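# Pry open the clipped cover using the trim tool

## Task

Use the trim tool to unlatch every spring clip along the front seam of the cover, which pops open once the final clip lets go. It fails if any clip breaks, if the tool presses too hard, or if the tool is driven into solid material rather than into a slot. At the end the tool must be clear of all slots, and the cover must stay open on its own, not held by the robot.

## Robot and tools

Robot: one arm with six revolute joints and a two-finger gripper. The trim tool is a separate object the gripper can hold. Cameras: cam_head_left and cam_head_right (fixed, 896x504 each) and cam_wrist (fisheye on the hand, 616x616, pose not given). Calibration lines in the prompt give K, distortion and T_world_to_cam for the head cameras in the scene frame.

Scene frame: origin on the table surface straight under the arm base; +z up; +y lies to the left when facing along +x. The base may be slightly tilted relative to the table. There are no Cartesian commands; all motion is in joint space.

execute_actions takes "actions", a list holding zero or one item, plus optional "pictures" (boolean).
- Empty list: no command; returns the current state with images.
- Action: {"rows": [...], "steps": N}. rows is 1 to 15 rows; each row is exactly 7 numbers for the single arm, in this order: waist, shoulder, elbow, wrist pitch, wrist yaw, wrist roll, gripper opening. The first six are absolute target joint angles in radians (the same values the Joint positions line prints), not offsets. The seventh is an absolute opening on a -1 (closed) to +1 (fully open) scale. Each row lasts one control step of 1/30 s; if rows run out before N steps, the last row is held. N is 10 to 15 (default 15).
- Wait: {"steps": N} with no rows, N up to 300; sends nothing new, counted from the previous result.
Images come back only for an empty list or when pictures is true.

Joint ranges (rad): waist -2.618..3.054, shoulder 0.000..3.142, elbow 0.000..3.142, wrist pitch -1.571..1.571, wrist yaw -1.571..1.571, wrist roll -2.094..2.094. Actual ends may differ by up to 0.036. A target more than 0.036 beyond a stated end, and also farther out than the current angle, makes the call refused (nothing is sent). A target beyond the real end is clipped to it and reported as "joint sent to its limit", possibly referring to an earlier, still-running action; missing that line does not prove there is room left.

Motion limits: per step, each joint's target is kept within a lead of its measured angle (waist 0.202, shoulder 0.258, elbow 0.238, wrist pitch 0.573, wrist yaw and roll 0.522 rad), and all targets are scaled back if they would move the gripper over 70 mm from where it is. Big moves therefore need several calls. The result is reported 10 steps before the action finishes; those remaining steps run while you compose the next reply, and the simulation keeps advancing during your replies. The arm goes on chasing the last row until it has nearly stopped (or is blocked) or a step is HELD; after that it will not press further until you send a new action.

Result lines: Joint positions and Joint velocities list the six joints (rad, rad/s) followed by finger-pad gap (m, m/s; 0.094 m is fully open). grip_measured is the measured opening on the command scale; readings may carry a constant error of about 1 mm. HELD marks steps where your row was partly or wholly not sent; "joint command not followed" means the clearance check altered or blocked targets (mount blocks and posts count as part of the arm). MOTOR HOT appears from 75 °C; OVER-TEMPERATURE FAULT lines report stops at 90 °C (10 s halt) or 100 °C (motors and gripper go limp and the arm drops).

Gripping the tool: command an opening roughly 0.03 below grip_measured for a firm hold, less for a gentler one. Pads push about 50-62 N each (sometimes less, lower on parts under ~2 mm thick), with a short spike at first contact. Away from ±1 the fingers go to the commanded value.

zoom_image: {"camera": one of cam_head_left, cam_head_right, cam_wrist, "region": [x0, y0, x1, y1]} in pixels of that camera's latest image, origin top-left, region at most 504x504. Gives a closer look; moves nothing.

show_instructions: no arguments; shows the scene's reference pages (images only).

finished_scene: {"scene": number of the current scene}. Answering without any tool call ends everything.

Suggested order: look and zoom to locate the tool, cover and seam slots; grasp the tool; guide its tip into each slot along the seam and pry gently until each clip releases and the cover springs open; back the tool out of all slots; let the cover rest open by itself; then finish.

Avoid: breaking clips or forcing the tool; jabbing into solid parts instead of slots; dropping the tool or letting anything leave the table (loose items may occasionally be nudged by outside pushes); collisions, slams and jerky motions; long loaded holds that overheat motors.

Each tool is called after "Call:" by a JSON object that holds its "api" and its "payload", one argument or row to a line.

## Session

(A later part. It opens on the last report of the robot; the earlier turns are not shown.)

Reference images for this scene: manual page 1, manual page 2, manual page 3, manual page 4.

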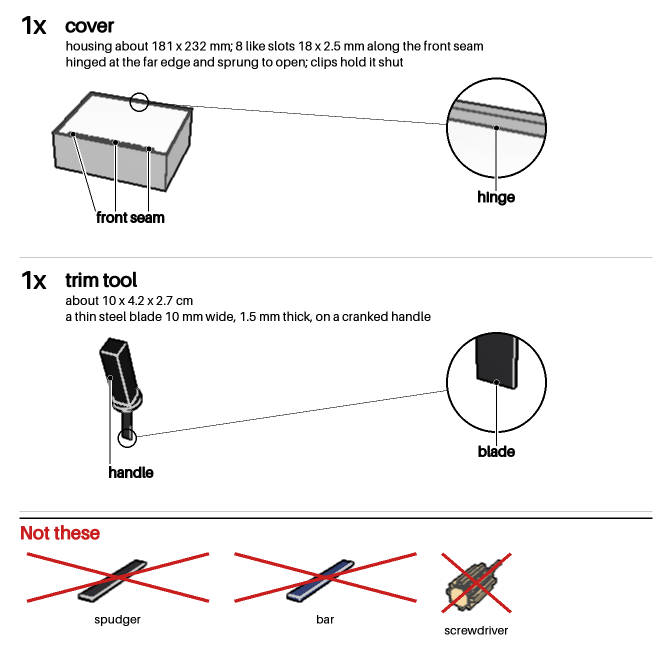

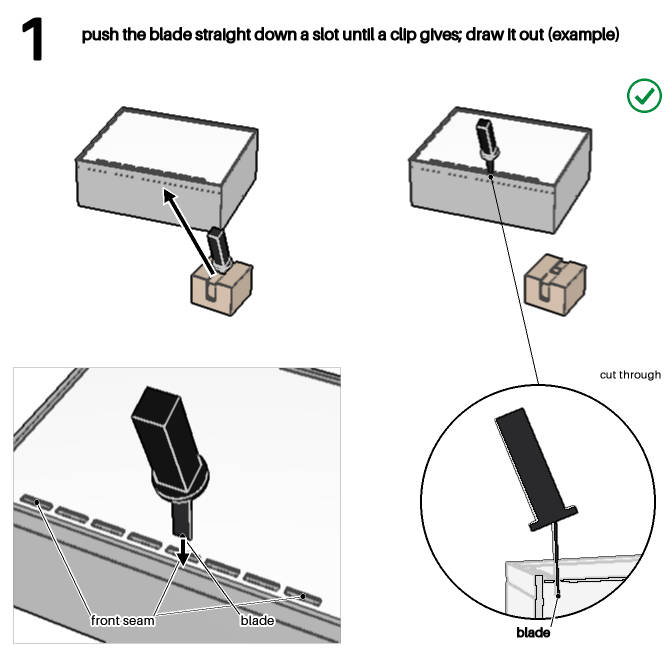

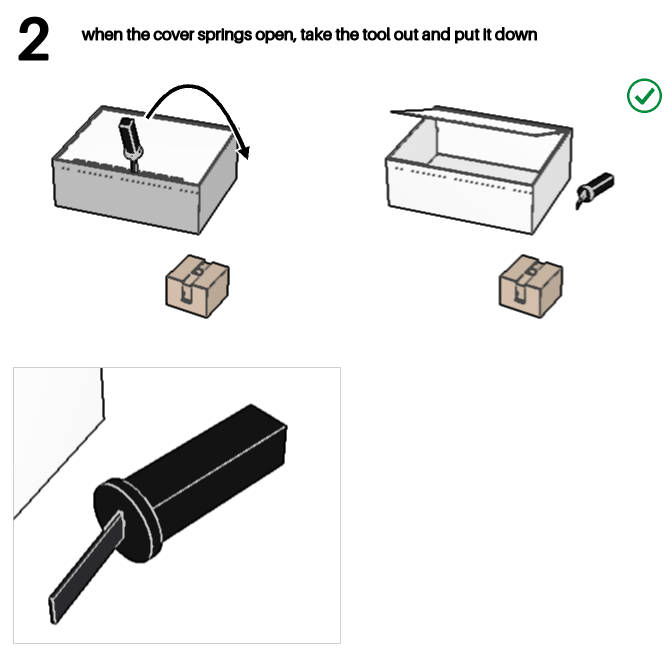

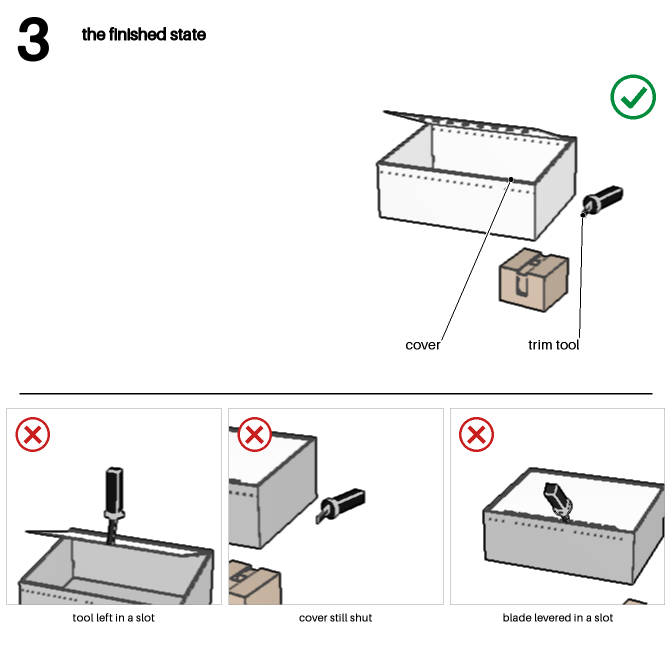

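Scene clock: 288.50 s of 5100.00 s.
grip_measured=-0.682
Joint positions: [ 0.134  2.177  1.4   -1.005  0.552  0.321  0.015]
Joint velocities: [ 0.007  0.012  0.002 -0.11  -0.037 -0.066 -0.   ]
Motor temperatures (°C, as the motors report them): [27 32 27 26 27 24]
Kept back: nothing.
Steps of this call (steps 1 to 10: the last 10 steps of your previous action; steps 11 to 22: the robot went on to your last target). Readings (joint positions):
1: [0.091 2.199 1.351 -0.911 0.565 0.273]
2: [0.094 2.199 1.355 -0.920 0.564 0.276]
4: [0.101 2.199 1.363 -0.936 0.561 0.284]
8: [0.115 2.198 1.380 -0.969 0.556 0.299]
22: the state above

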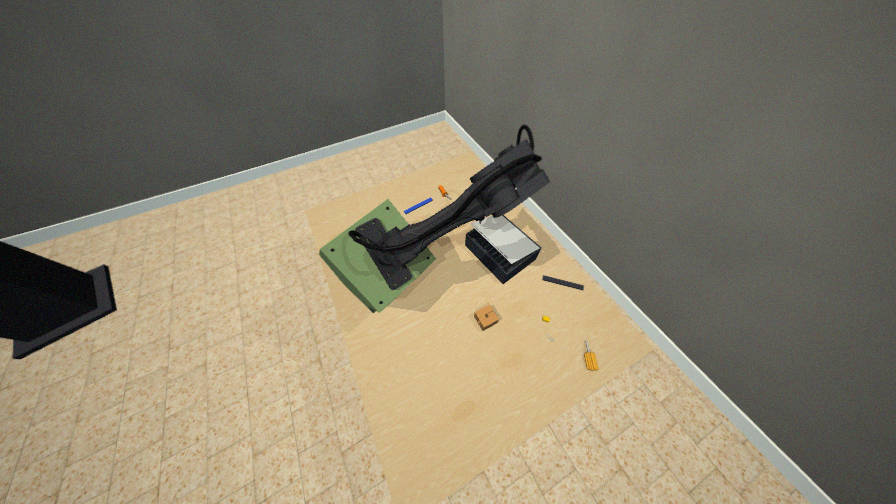

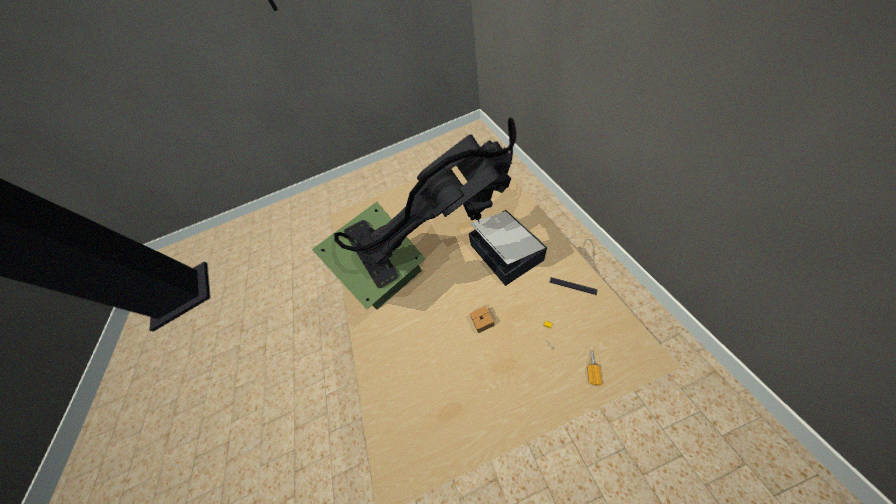

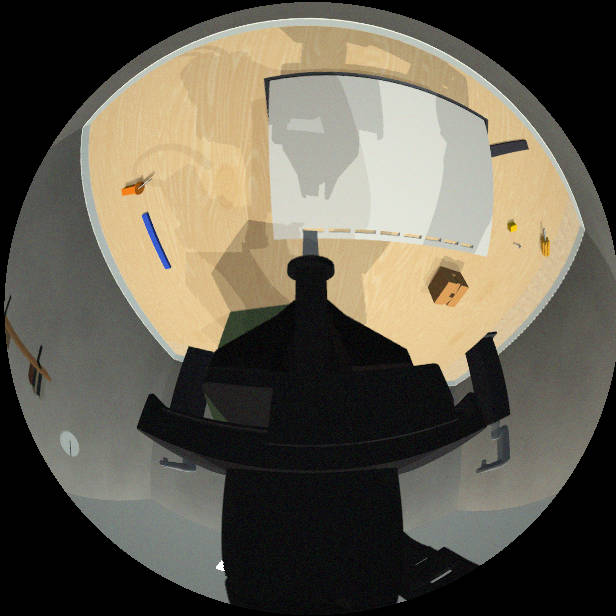

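Call:
{"api": "execute_actions", "payload": {
  "actions": [
    {"rows":[[0.155,2.155,1.432,-1.026,0.541,0.331,-0.715],[0.157,2.147,1.440,-1.030,0.541,0.331,-0.715],[0.159,2.139,1.448,-1.034,0.541,0.331,-0.715],[0.161,2.130,1.456,-1.038,0.541,0.331,-0.715],[0.163,2.120,1.464,-1.040,0.541,0.331,-0.715],[0.163,2.110,1.472,-1.040,0.541,0.331,-0.715],[0.160,2.100,1.480,-1.035,0.541,0.331,-0.715],[0.150,2.090,1.486,-1.020,0.540,0.330,-0.715],[0.130,2.080,1.490,-0.995,0.538,0.327,-0.715],[0.100,2.070,1.494,-0.960,0.535,0.323,-0.715],[0.065,2.060,1.497,-0.920,0.532,0.318,-0.715],[0.025,2.050,1.500,-0.875,0.528,0.313,-0.715],[-0.015,2.040,1.500,-0.825,0.524,0.308,-0.715],[-0.055,2.030,1.500,-0.775,0.520,0.303,-0.715],[-0.095,2.020,1.500,-0.725,0.516,0.298,-0.715]],"steps":15}
  ]
}}

Call:
{"api": "execute_actions", "payload": {
  "actions": [
    {"rows":[[-0.135,2.015,1.498,-0.670,0.505,0.270,-0.715],[-0.175,2.010,1.494,-0.610,0.490,0.235,-0.715],[-0.215,2.010,1.488,-0.540,0.470,0.195,-0.715],[-0.255,2.015,1.478,-0.460,0.448,0.150,-0.715],[-0.295,2.022,1.464,-0.375,0.424,0.100,-0.715],[-0.335,2.032,1.447,-0.285,0.398,0.048,-0.715],[-0.375,2.044,1.428,-0.190,0.370,-0.005,-0.715],[-0.415,2.058,1.407,-0.090,0.342,-0.058,-0.715],[-0.455,2.074,1.385,0.015,0.314,-0.110,-0.715],[-0.495,2.090,1.362,0.120,0.286,-0.162,-0.715],[-0.535,2.107,1.338,0.230,0.258,-0.214,-0.715],[-0.573,2.124,1.314,0.340,0.231,-0.264,-0.715],[-0.608,2.141,1.290,0.450,0.205,-0.312,-0.715],[-0.640,2.157,1.267,0.560,0.181,-0.356,-0.715],[-0.668,2.172,1.246,0.670,0.159,-0.396,-0.715]],"steps":15}
  ]
}}

Call:
{"api": "execute_actions", "payload": {
  "actions": [
    {"rows":[[-0.690,2.185,1.228,0.775,0.140,-0.430,-0.715],[-0.706,2.198,1.212,0.870,0.124,-0.458,-0.715],[-0.717,2.214,1.198,0.950,0.111,-0.480,-0.715],[-0.724,2.234,1.185,1.020,0.102,-0.495,-0.715],[-0.728,2.258,1.172,1.080,0.097,-0.505,-0.715],[-0.728,2.285,1.159,1.130,0.095,-0.510,-0.715],[-0.728,2.314,1.146,1.175,0.093,-0.512,-0.715],[-0.728,2.344,1.133,1.215,0.092,-0.514,-0.715],[-0.728,2.374,1.120,1.250,0.091,-0.515,-0.715],[-0.728,2.402,1.108,1.280,0.090,-0.516,-0.715],[-0.728,2.428,1.096,1.305,0.089,-0.516,-0.715],[-0.728,2.450,1.086,1.327,0.088,-0.516,-0.715],[-0.728,2.467,1.078,1.344,0.088,-0.516,-0.715],[-0.728,2.478,1.073,1.355,0.088,-0.516,-0.715],[-0.728,2.484,1.070,1.360,0.088,-0.516,-0.715]],"steps":15}
  ]
}}

Call:
{"api": "execute_actions", "payload": {
  "actions": [
    {"steps":30}
  ],
  "pictures": true
}}

Scene clock: 292.40 s of 5100.00 s.
grip_measured=-0.682
Joint positions: [ 0.134  2.166  1.414 -1.018  0.55   0.322  0.015]
Joint velocities: [ 0.017 -0.168  0.173 -0.066  0.051 -0.051 -0.   ]
Motor temperatures (°C, as the motors report them): [27 32 27 26 27 24]
Steps of this call (steps 1 to 15: the robot went on to your last target; steps 16 to 90: nothing new was sent; then 0.73 s passed at rest; steps 91 to 95: the first 5 steps of this action). Readings (joint positions):
91: [0.134 2.177 1.400 -1.007 0.552 0.322]
92: [0.134 2.176 1.400 -1.008 0.552 0.322]
94: [0.134 2.171 1.407 -1.015 0.550 0.322]
95: the state above

Scene clock: 292.90 s of 5100.00 s.
grip_measured=-0.682
Joint positions: [-0.235  2.03   1.475 -0.639  0.491  0.23   0.015]
Joint velocities: [-1.287  0.002  0.007  1.692 -0.359 -0.828  0.001]
Motor temperatures (°C, as the motors report them): [27 32 27 26 27 24]
Steps of this call (steps 1 to 10: the last 10 steps of your previous action; steps 11 to 15: the first 5 steps of this action). Readings (joint positions):
11: [-0.041 2.044 1.475 -0.845 0.523 0.310]
12: [-0.090 2.037 1.475 -0.801 0.518 0.298]
14: [-0.188 2.030 1.475 -0.699 0.502 0.258]
15: the state above

Scene clock: 293.40 s of 5100.00 s.
grip_measured=-0.682
Joint positions: [-0.744  2.223  1.211  0.709  0.184 -0.38   0.015]
Joint velocities: [-0.349  0.51  -0.398  2.425 -0.315 -0.755 -0.001]
Motor temperatures (°C, as the motors report them): [27 32 27 26 27 24]
Steps of this call (steps 1 to 10: the last 10 steps of your previous action; steps 11 to 15: the first 5 steps of this action). Readings (joint positions):
11: [-0.652 2.143 1.292 0.352 0.251 -0.242]
12: [-0.682 2.165 1.267 0.448 0.230 -0.282]
14: [-0.729 2.204 1.226 0.626 0.197 -0.352]
15: the state above

Scene clock: 294.40 s of 5100.00 s.
grip_measured=-0.682
Joint positions: [-0.741  2.486  1.081  1.347  0.105 -0.507  0.015]
Joint velocities: [-0.007 -0.012 -0.007  0.037 -0.066 -0.022 -0.   ]
Motor temperatures (°C, as the motors report them): [27 32 27 26 27 24]
Kept back: nothing.
Steps of this call (steps 1 to 10: the last 10 steps of your previous action; steps 11 to 30: the robot went on to your last target). Readings (joint positions):
1: [-0.753 2.242 1.198 0.788 0.173 -0.404]
2: [-0.757 2.261 1.188 0.863 0.164 -0.424]
4: [-0.754 2.305 1.170 0.999 0.146 -0.453]
8: [-0.744 2.406 1.128 1.193 0.120 -0.485]
30: the state above

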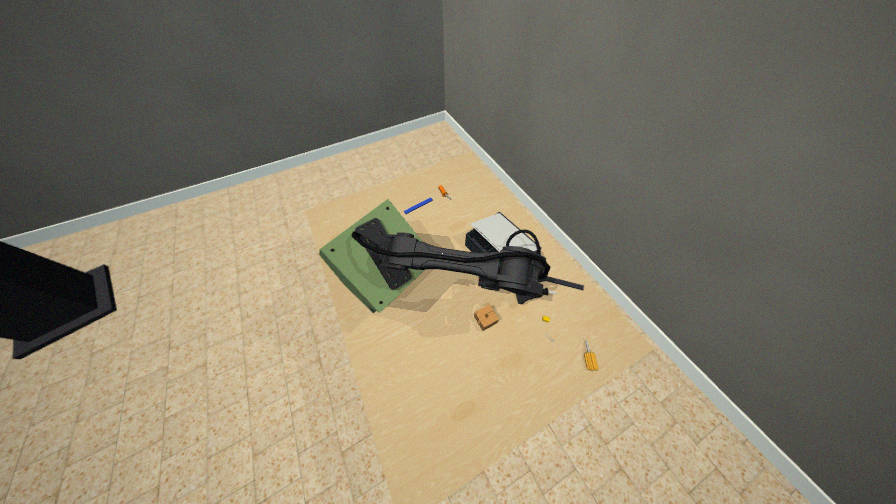

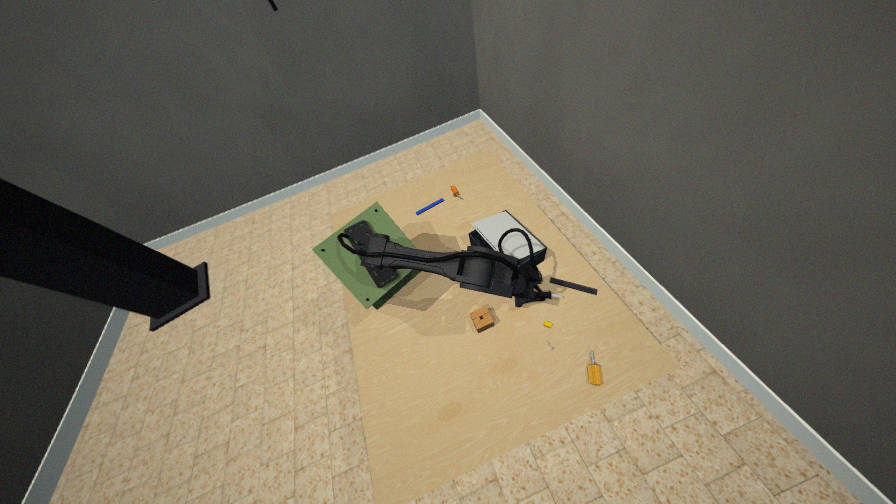

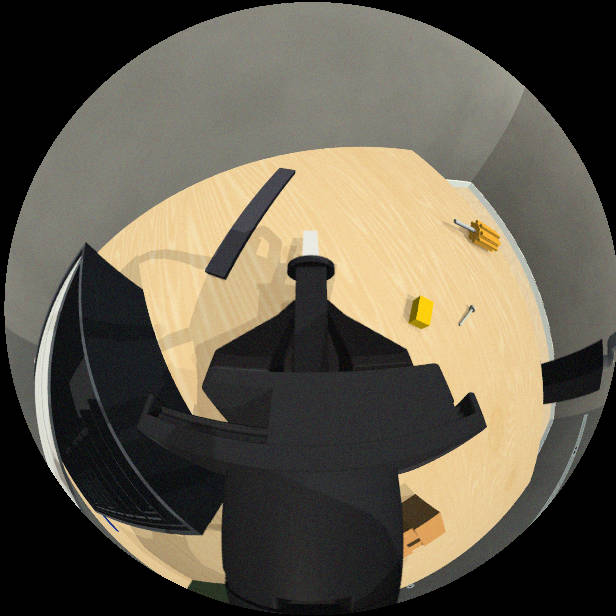

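Call:
{"api": "execute_actions", "payload": {
  "actions": [
    {"rows":[[-0.735,2.495,1.085,1.365,0.084,-0.515,-0.715],[-0.738,2.505,1.097,1.370,0.079,-0.514,-0.715],[-0.741,2.515,1.109,1.375,0.074,-0.513,-0.715],[-0.744,2.525,1.121,1.380,0.068,-0.512,-0.715],[-0.747,2.535,1.133,1.386,0.062,-0.511,-0.715],[-0.750,2.545,1.145,1.392,0.056,-0.510,-0.715],[-0.753,2.555,1.157,1.398,0.050,-0.509,-0.715],[-0.756,2.564,1.168,1.404,0.044,-0.508,-0.715],[-0.758,2.572,1.178,1.409,0.039,-0.508,-0.715],[-0.760,2.579,1.186,1.413,0.035,-0.507,-0.715],[-0.761,2.585,1.192,1.416,0.032,-0.507,-0.715],[-0.762,2.589,1.197,1.418,0.030,-0.507,-0.715],[-0.763,2.592,1.200,1.420,0.028,-0.507,-0.715]],"steps":15}
  ]
}}

Call:
{"api": "execute_actions", "payload": {
  "actions": [
    {"steps":25}
  ],
  "pictures": true
}}

Call:
{"api": "zoom_image", "payload": {
  "camera": "cam_head_right",
  "region": [450, 220, 630, 360]
}}

Scene clock: 295.33 s of 5100.00 s.
grip_measured=-0.682
Joint positions: [-0.741  2.498  1.091  1.362  0.095 -0.508  0.015]
Joint velocities: [-0.017  0.237  0.266  0.168 -0.11  -0.037  0.001]
Motor temperatures (°C, as the motors report them): [27 32 27 27 27 24]
Steps of this call (steps 1 to 15: the robot went on to your last target; steps 16 to 23: nothing new was sent; steps 24 to 28: the first 5 steps of this action). Readings (joint positions):
24: [-0.741 2.486 1.081 1.348 0.104 -0.508]
25: [-0.741 2.486 1.081 1.349 0.103 -0.508]
27: [-0.741 2.491 1.083 1.357 0.098 -0.508]
28: the state above

Scene clock: 296.17 s of 5100.00 s.
grip_measured=-0.682
Joint positions: [-0.759  2.574  1.174  1.407  0.046 -0.508  0.015]
Joint velocities: [-0.012  0.002 -0.012 -0.007 -0.051 -0.007  0.001]
Motor temperatures (°C, as the motors report them): [27 32 27 27 27 24]
Kept back: nothing.
Steps of this call (steps 1 to 10: the last 10 steps of your previous action; steps 11 to 25: the robot went on to your last target). Readings (joint positions):
1: [-0.741 2.507 1.102 1.366 0.091 -0.508]
2: [-0.742 2.518 1.114 1.370 0.086 -0.508]
4: [-0.745 2.539 1.137 1.379 0.076 -0.508]
8: [-0.756 2.569 1.167 1.394 0.058 -0.508]
25: the state above

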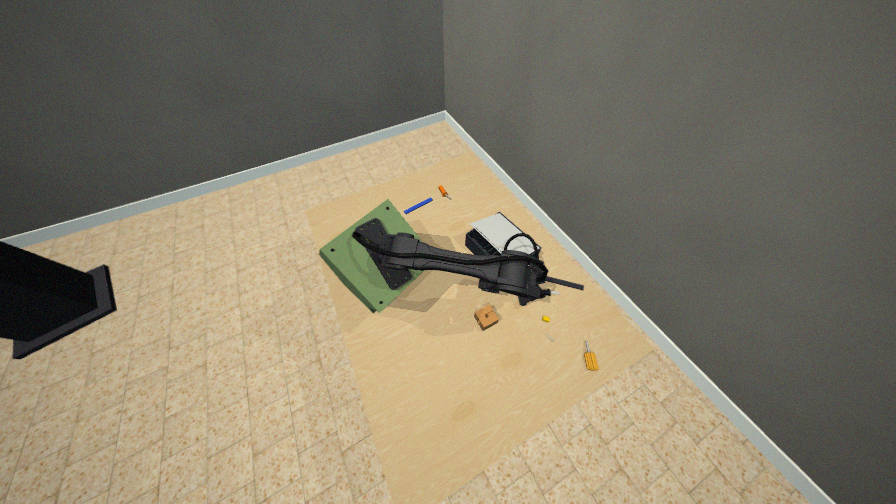

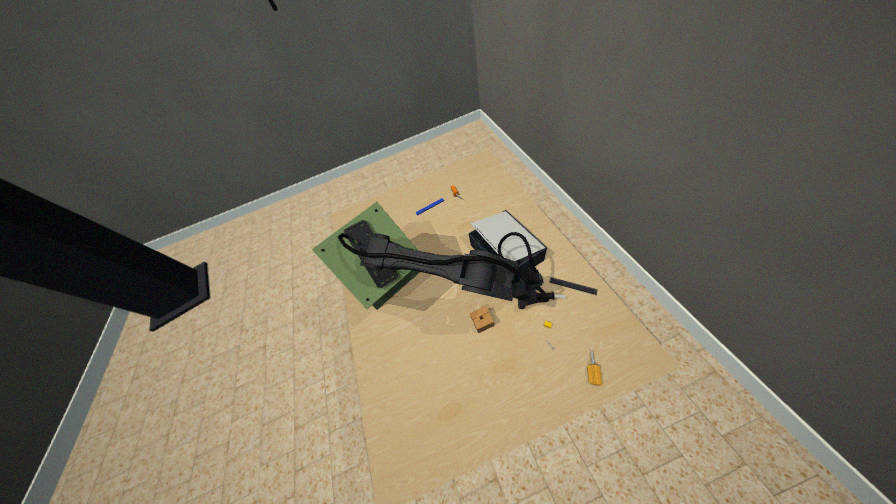

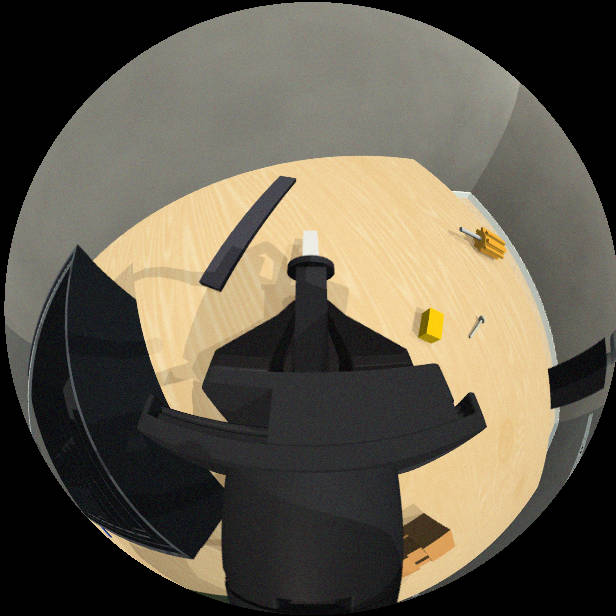

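Region (450, 220, 630, 360) of cam_head_right's 896x504 image, scaled by 2.800, with more detail than that image has.

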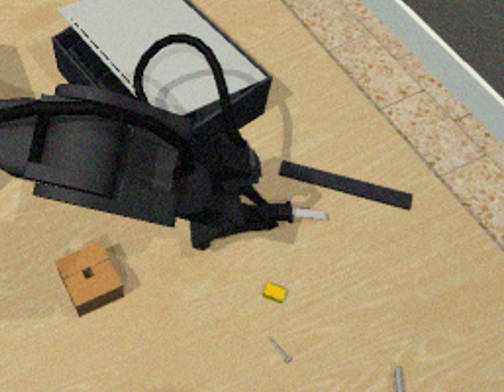

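Call:
{"api": "execute_actions", "payload": {
  "actions": [
    {"rows":[[-0.761,2.578,1.195,1.420,0.035,-0.507,-0.60],[-0.761,2.578,1.195,1.420,0.035,-0.507,-0.50],[-0.761,2.578,1.195,1.420,0.035,-0.507,-0.40],[-0.761,2.578,1.195,1.420,0.035,-0.507,-0.30],[-0.761,2.578,1.195,1.420,0.035,-0.507,-0.20],[-0.761,2.578,1.195,1.420,0.035,-0.507,-0.10]],"steps":15}
  ]
}}

Call:
{"api": "execute_actions", "payload": {
  "actions": [
    {"steps":20}
  ],
  "pictures": true
}}

Scene clock: 296.83 s of 5100.00 s.
grip_measured=-0.247
Joint positions: [-0.759  2.574  1.174  1.41   0.046 -0.508  0.035]
Joint velocities: [ 0.002 -0.002  0.002  0.022 -0.022 -0.037  0.092]
Motor temperatures (°C, as the motors report them): [27 32 27 27 27 24]
Steps of this call (steps 1 to 15: the robot went on to your last target; steps 16 to 20: the first 5 steps of this action). Readings (joint positions):
16: [-0.759 2.574 1.174 1.407 0.046 -0.508]
17: [-0.759 2.574 1.174 1.408 0.046 -0.508]
19: [-0.759 2.574 1.174 1.410 0.046 -0.508]
20: the state above

Scene clock: 297.50 s of 5100.00 s.
grip_measured=-0.102
Joint positions: [-0.759  2.574  1.174  1.412  0.046 -0.508  0.042]
Joint velocities: [-0.012  0.007 -0.007  0.007  0.037  0.022 -0.   ]
Motor temperatures (°C, as the motors report them): [27 32 27 27 27 24]
Kept back: nothing.
Steps of this call (steps 1 to 10: the last 10 steps of your previous action; steps 11 to 15: the robot went on to your last target; steps 16 to 20: nothing new was sent). Readings (joint positions):
1: [-0.759 2.574 1.174 1.411 0.046 -0.508]
2: [-0.759 2.574 1.174 1.411 0.046 -0.508]
4: [-0.759 2.574 1.174 1.411 0.046 -0.508]
8: [-0.759 2.574 1.174 1.411 0.046 -0.508]
20: the state above
The arm was judged still, so your last target was given up. Only a new action makes it travel on or press farther. Fingers that are still opening or closing keep moving.

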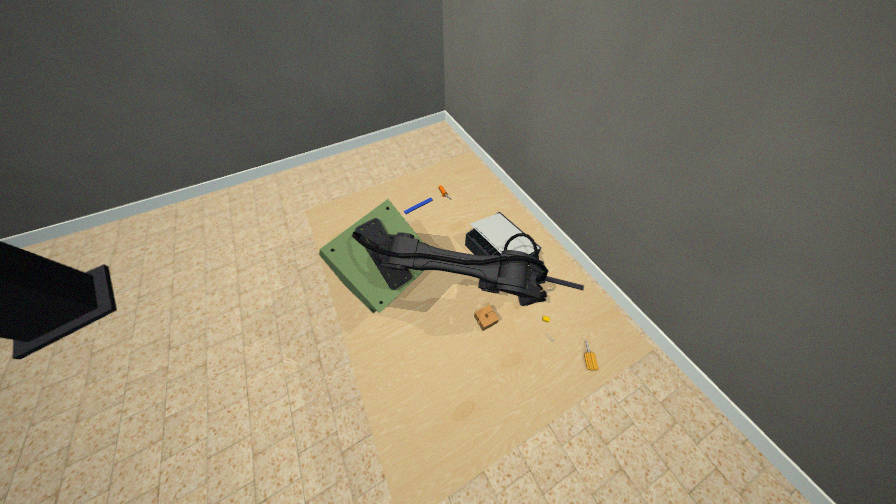

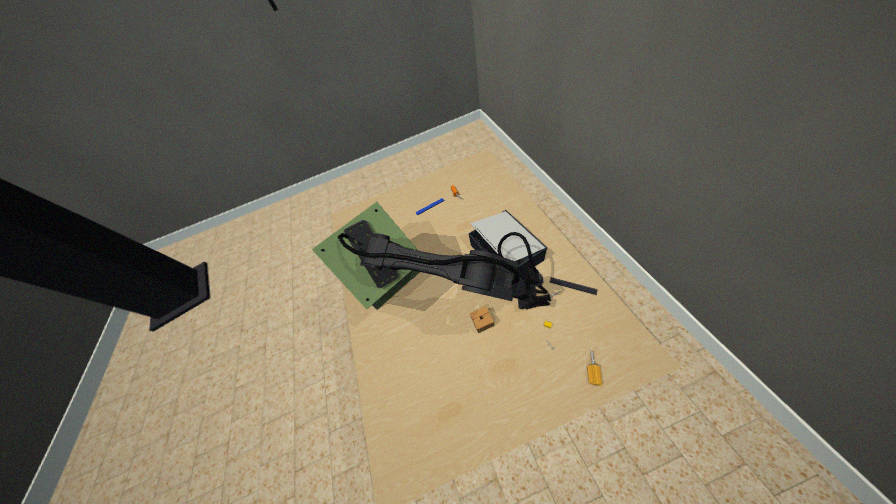

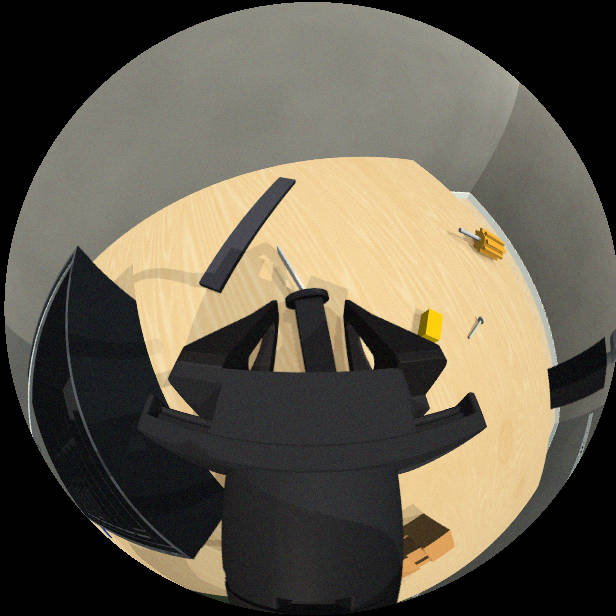

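Tool is down on the table. Retreat.

Call:
{"api": "execute_actions", "payload": {
  "actions": [
    {"rows":[[-0.761,2.565,1.170,1.415,0.040,-0.507,-0.10],[-0.761,2.552,1.148,1.418,0.040,-0.507,-0.10],[-0.761,2.538,1.124,1.422,0.040,-0.507,-0.10],[-0.761,2.523,1.098,1.426,0.040,-0.507,-0.10],[-0.761,2.508,1.072,1.430,0.040,-0.507,-0.10],[-0.761,2.493,1.046,1.434,0.040,-0.507,-0.10],[-0.761,2.478,1.020,1.438,0.040,-0.507,-0.10],[-0.761,2.463,0.995,1.442,0.040,-0.507,-0.10],[-0.761,2.449,0.972,1.446,0.040,-0.507,-0.10],[-0.761,2.436,0.952,1.449,0.040,-0.507,-0.10],[-0.761,2.420,0.940,1.450,0.040,-0.507,-0.10],[-0.761,2.395,0.940,1.445,0.040,-0.507,-0.10],[-0.761,2.365,0.940,1.435,0.040,-0.507,-0.10],[-0.761,2.330,0.940,1.420,0.040,-0.507,-0.10],[-0.761,2.295,0.940,1.400,0.040,-0.507,-0.10]],"steps":15}
  ]
}}

Call:
{"api": "execute_actions", "payload": {
  "actions": [
    {"rows":[[-0.761,2.260,0.940,1.380,0.040,-0.507,-0.10],[-0.761,2.228,0.940,1.365,0.040,-0.507,-0.10],[-0.761,2.200,0.940,1.353,0.040,-0.507,-0.10],[-0.761,2.178,0.940,1.345,0.040,-0.507,-0.10],[-0.761,2.165,0.940,1.340,0.040,-0.507,-0.10],[-0.761,2.160,0.940,1.340,0.040,-0.507,-0.10]],"steps":12}
  ]
}}

Call:
{"api": "execute_actions", "payload": {
  "actions": [
    {"steps":25}
  ],
  "pictures": true
}}

Scene clock: 298.50 s of 5100.00 s.
grip_measured=-0.102
Joint positions: [-0.759  2.551  1.137  1.412  0.046 -0.508  0.042]
Joint velocities: [-0.007 -0.393 -0.662 -0.037 -0.051 -0.066 -0.002]
Motor temperatures (°C, as the motors report them): [27 32 27 27 27 24]
Steps of this call (steps 1 to 25: nothing new was sent; steps 26 to 30: the first 5 steps of this action). Readings (joint positions):
26: [-0.759 2.574 1.174 1.412 0.046 -0.508]
27: [-0.759 2.574 1.174 1.412 0.046 -0.508]
29: [-0.759 2.563 1.157 1.412 0.046 -0.508]
30: the state above

Scene clock: 298.90 s of 5100.00 s.
grip_measured=-0.102
Joint positions: [-0.759  2.319  0.951  1.398  0.046 -0.508  0.042]
Joint velocities: [-0.007 -1.048  0.007 -0.3   -0.007 -0.066  0.   ]
Motor temperatures (°C, as the motors report them): [27 32 27 27 27 24]
Steps of this call (steps 1 to 10: the last 10 steps of your previous action; steps 11 to 12: the first 2 steps of this action). Readings (joint positions):
11: [-0.759 2.354 0.951 1.407 0.046 -0.508]
12: the state above

Scene clock: 299.73 s of 5100.00 s.
grip_measured=-0.102
Joint positions: [-0.759  2.147  0.951  1.367  0.046 -0.508  0.042]
Joint velocities: [ 0.012 -0.007 -0.002 -0.007  0.007 -0.051  0.   ]
Motor temperatures (°C, as the motors report them): [27 32 27 28 27 24]
Kept back: nothing.
Steps of this call (steps 1 to 10: the last 10 steps of your previous action; steps 11 to 25: the robot went on to your last target). Readings (joint positions):
1: [-0.759 2.282 0.951 1.391 0.046 -0.508]
2: [-0.759 2.245 0.951 1.387 0.046 -0.508]
4: [-0.759 2.183 0.951 1.387 0.046 -0.508]
8: [-0.759 2.145 0.951 1.388 0.046 -0.508]
25: the state above

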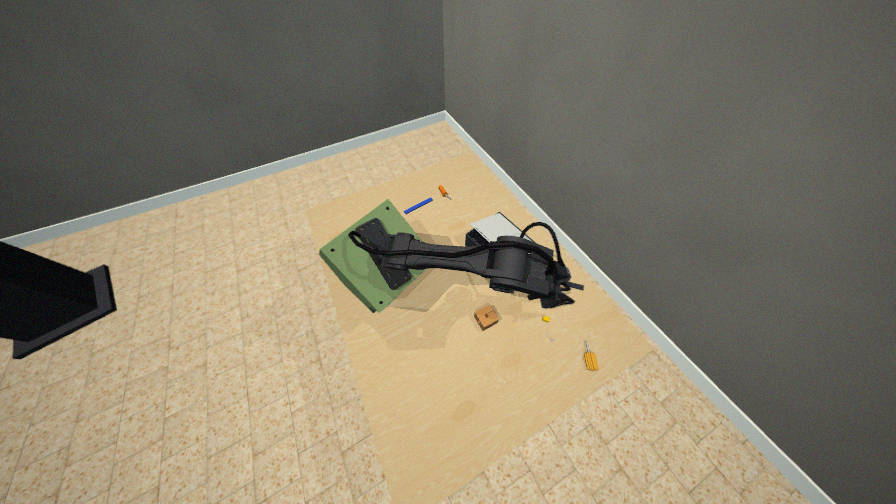

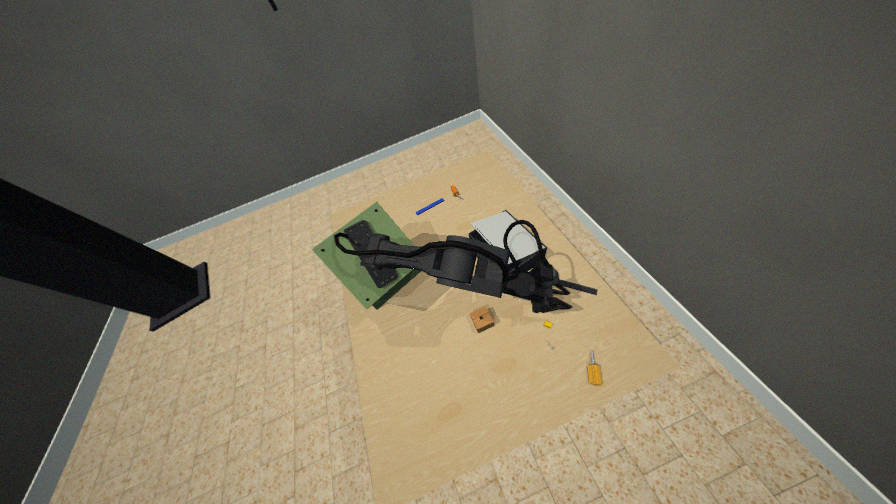

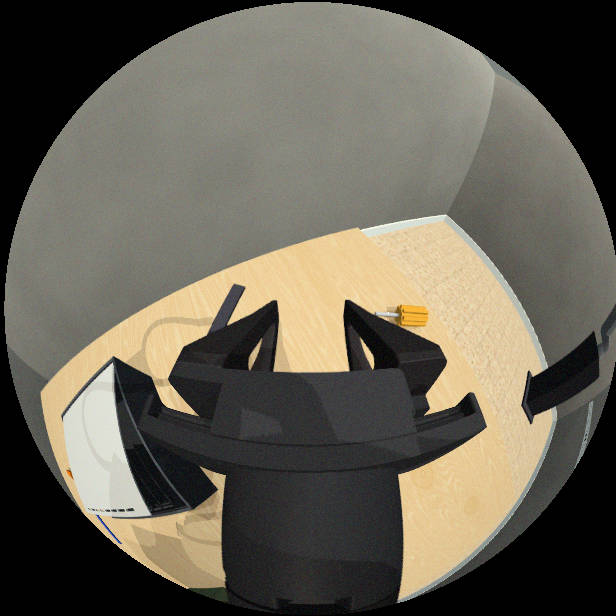

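The gripper is empty and the cover is open, so I'm ending the scene.

Call:
{"api": "finished_scene", "payload": {
  "scene": 2
}}

The scene is finished: the task was done.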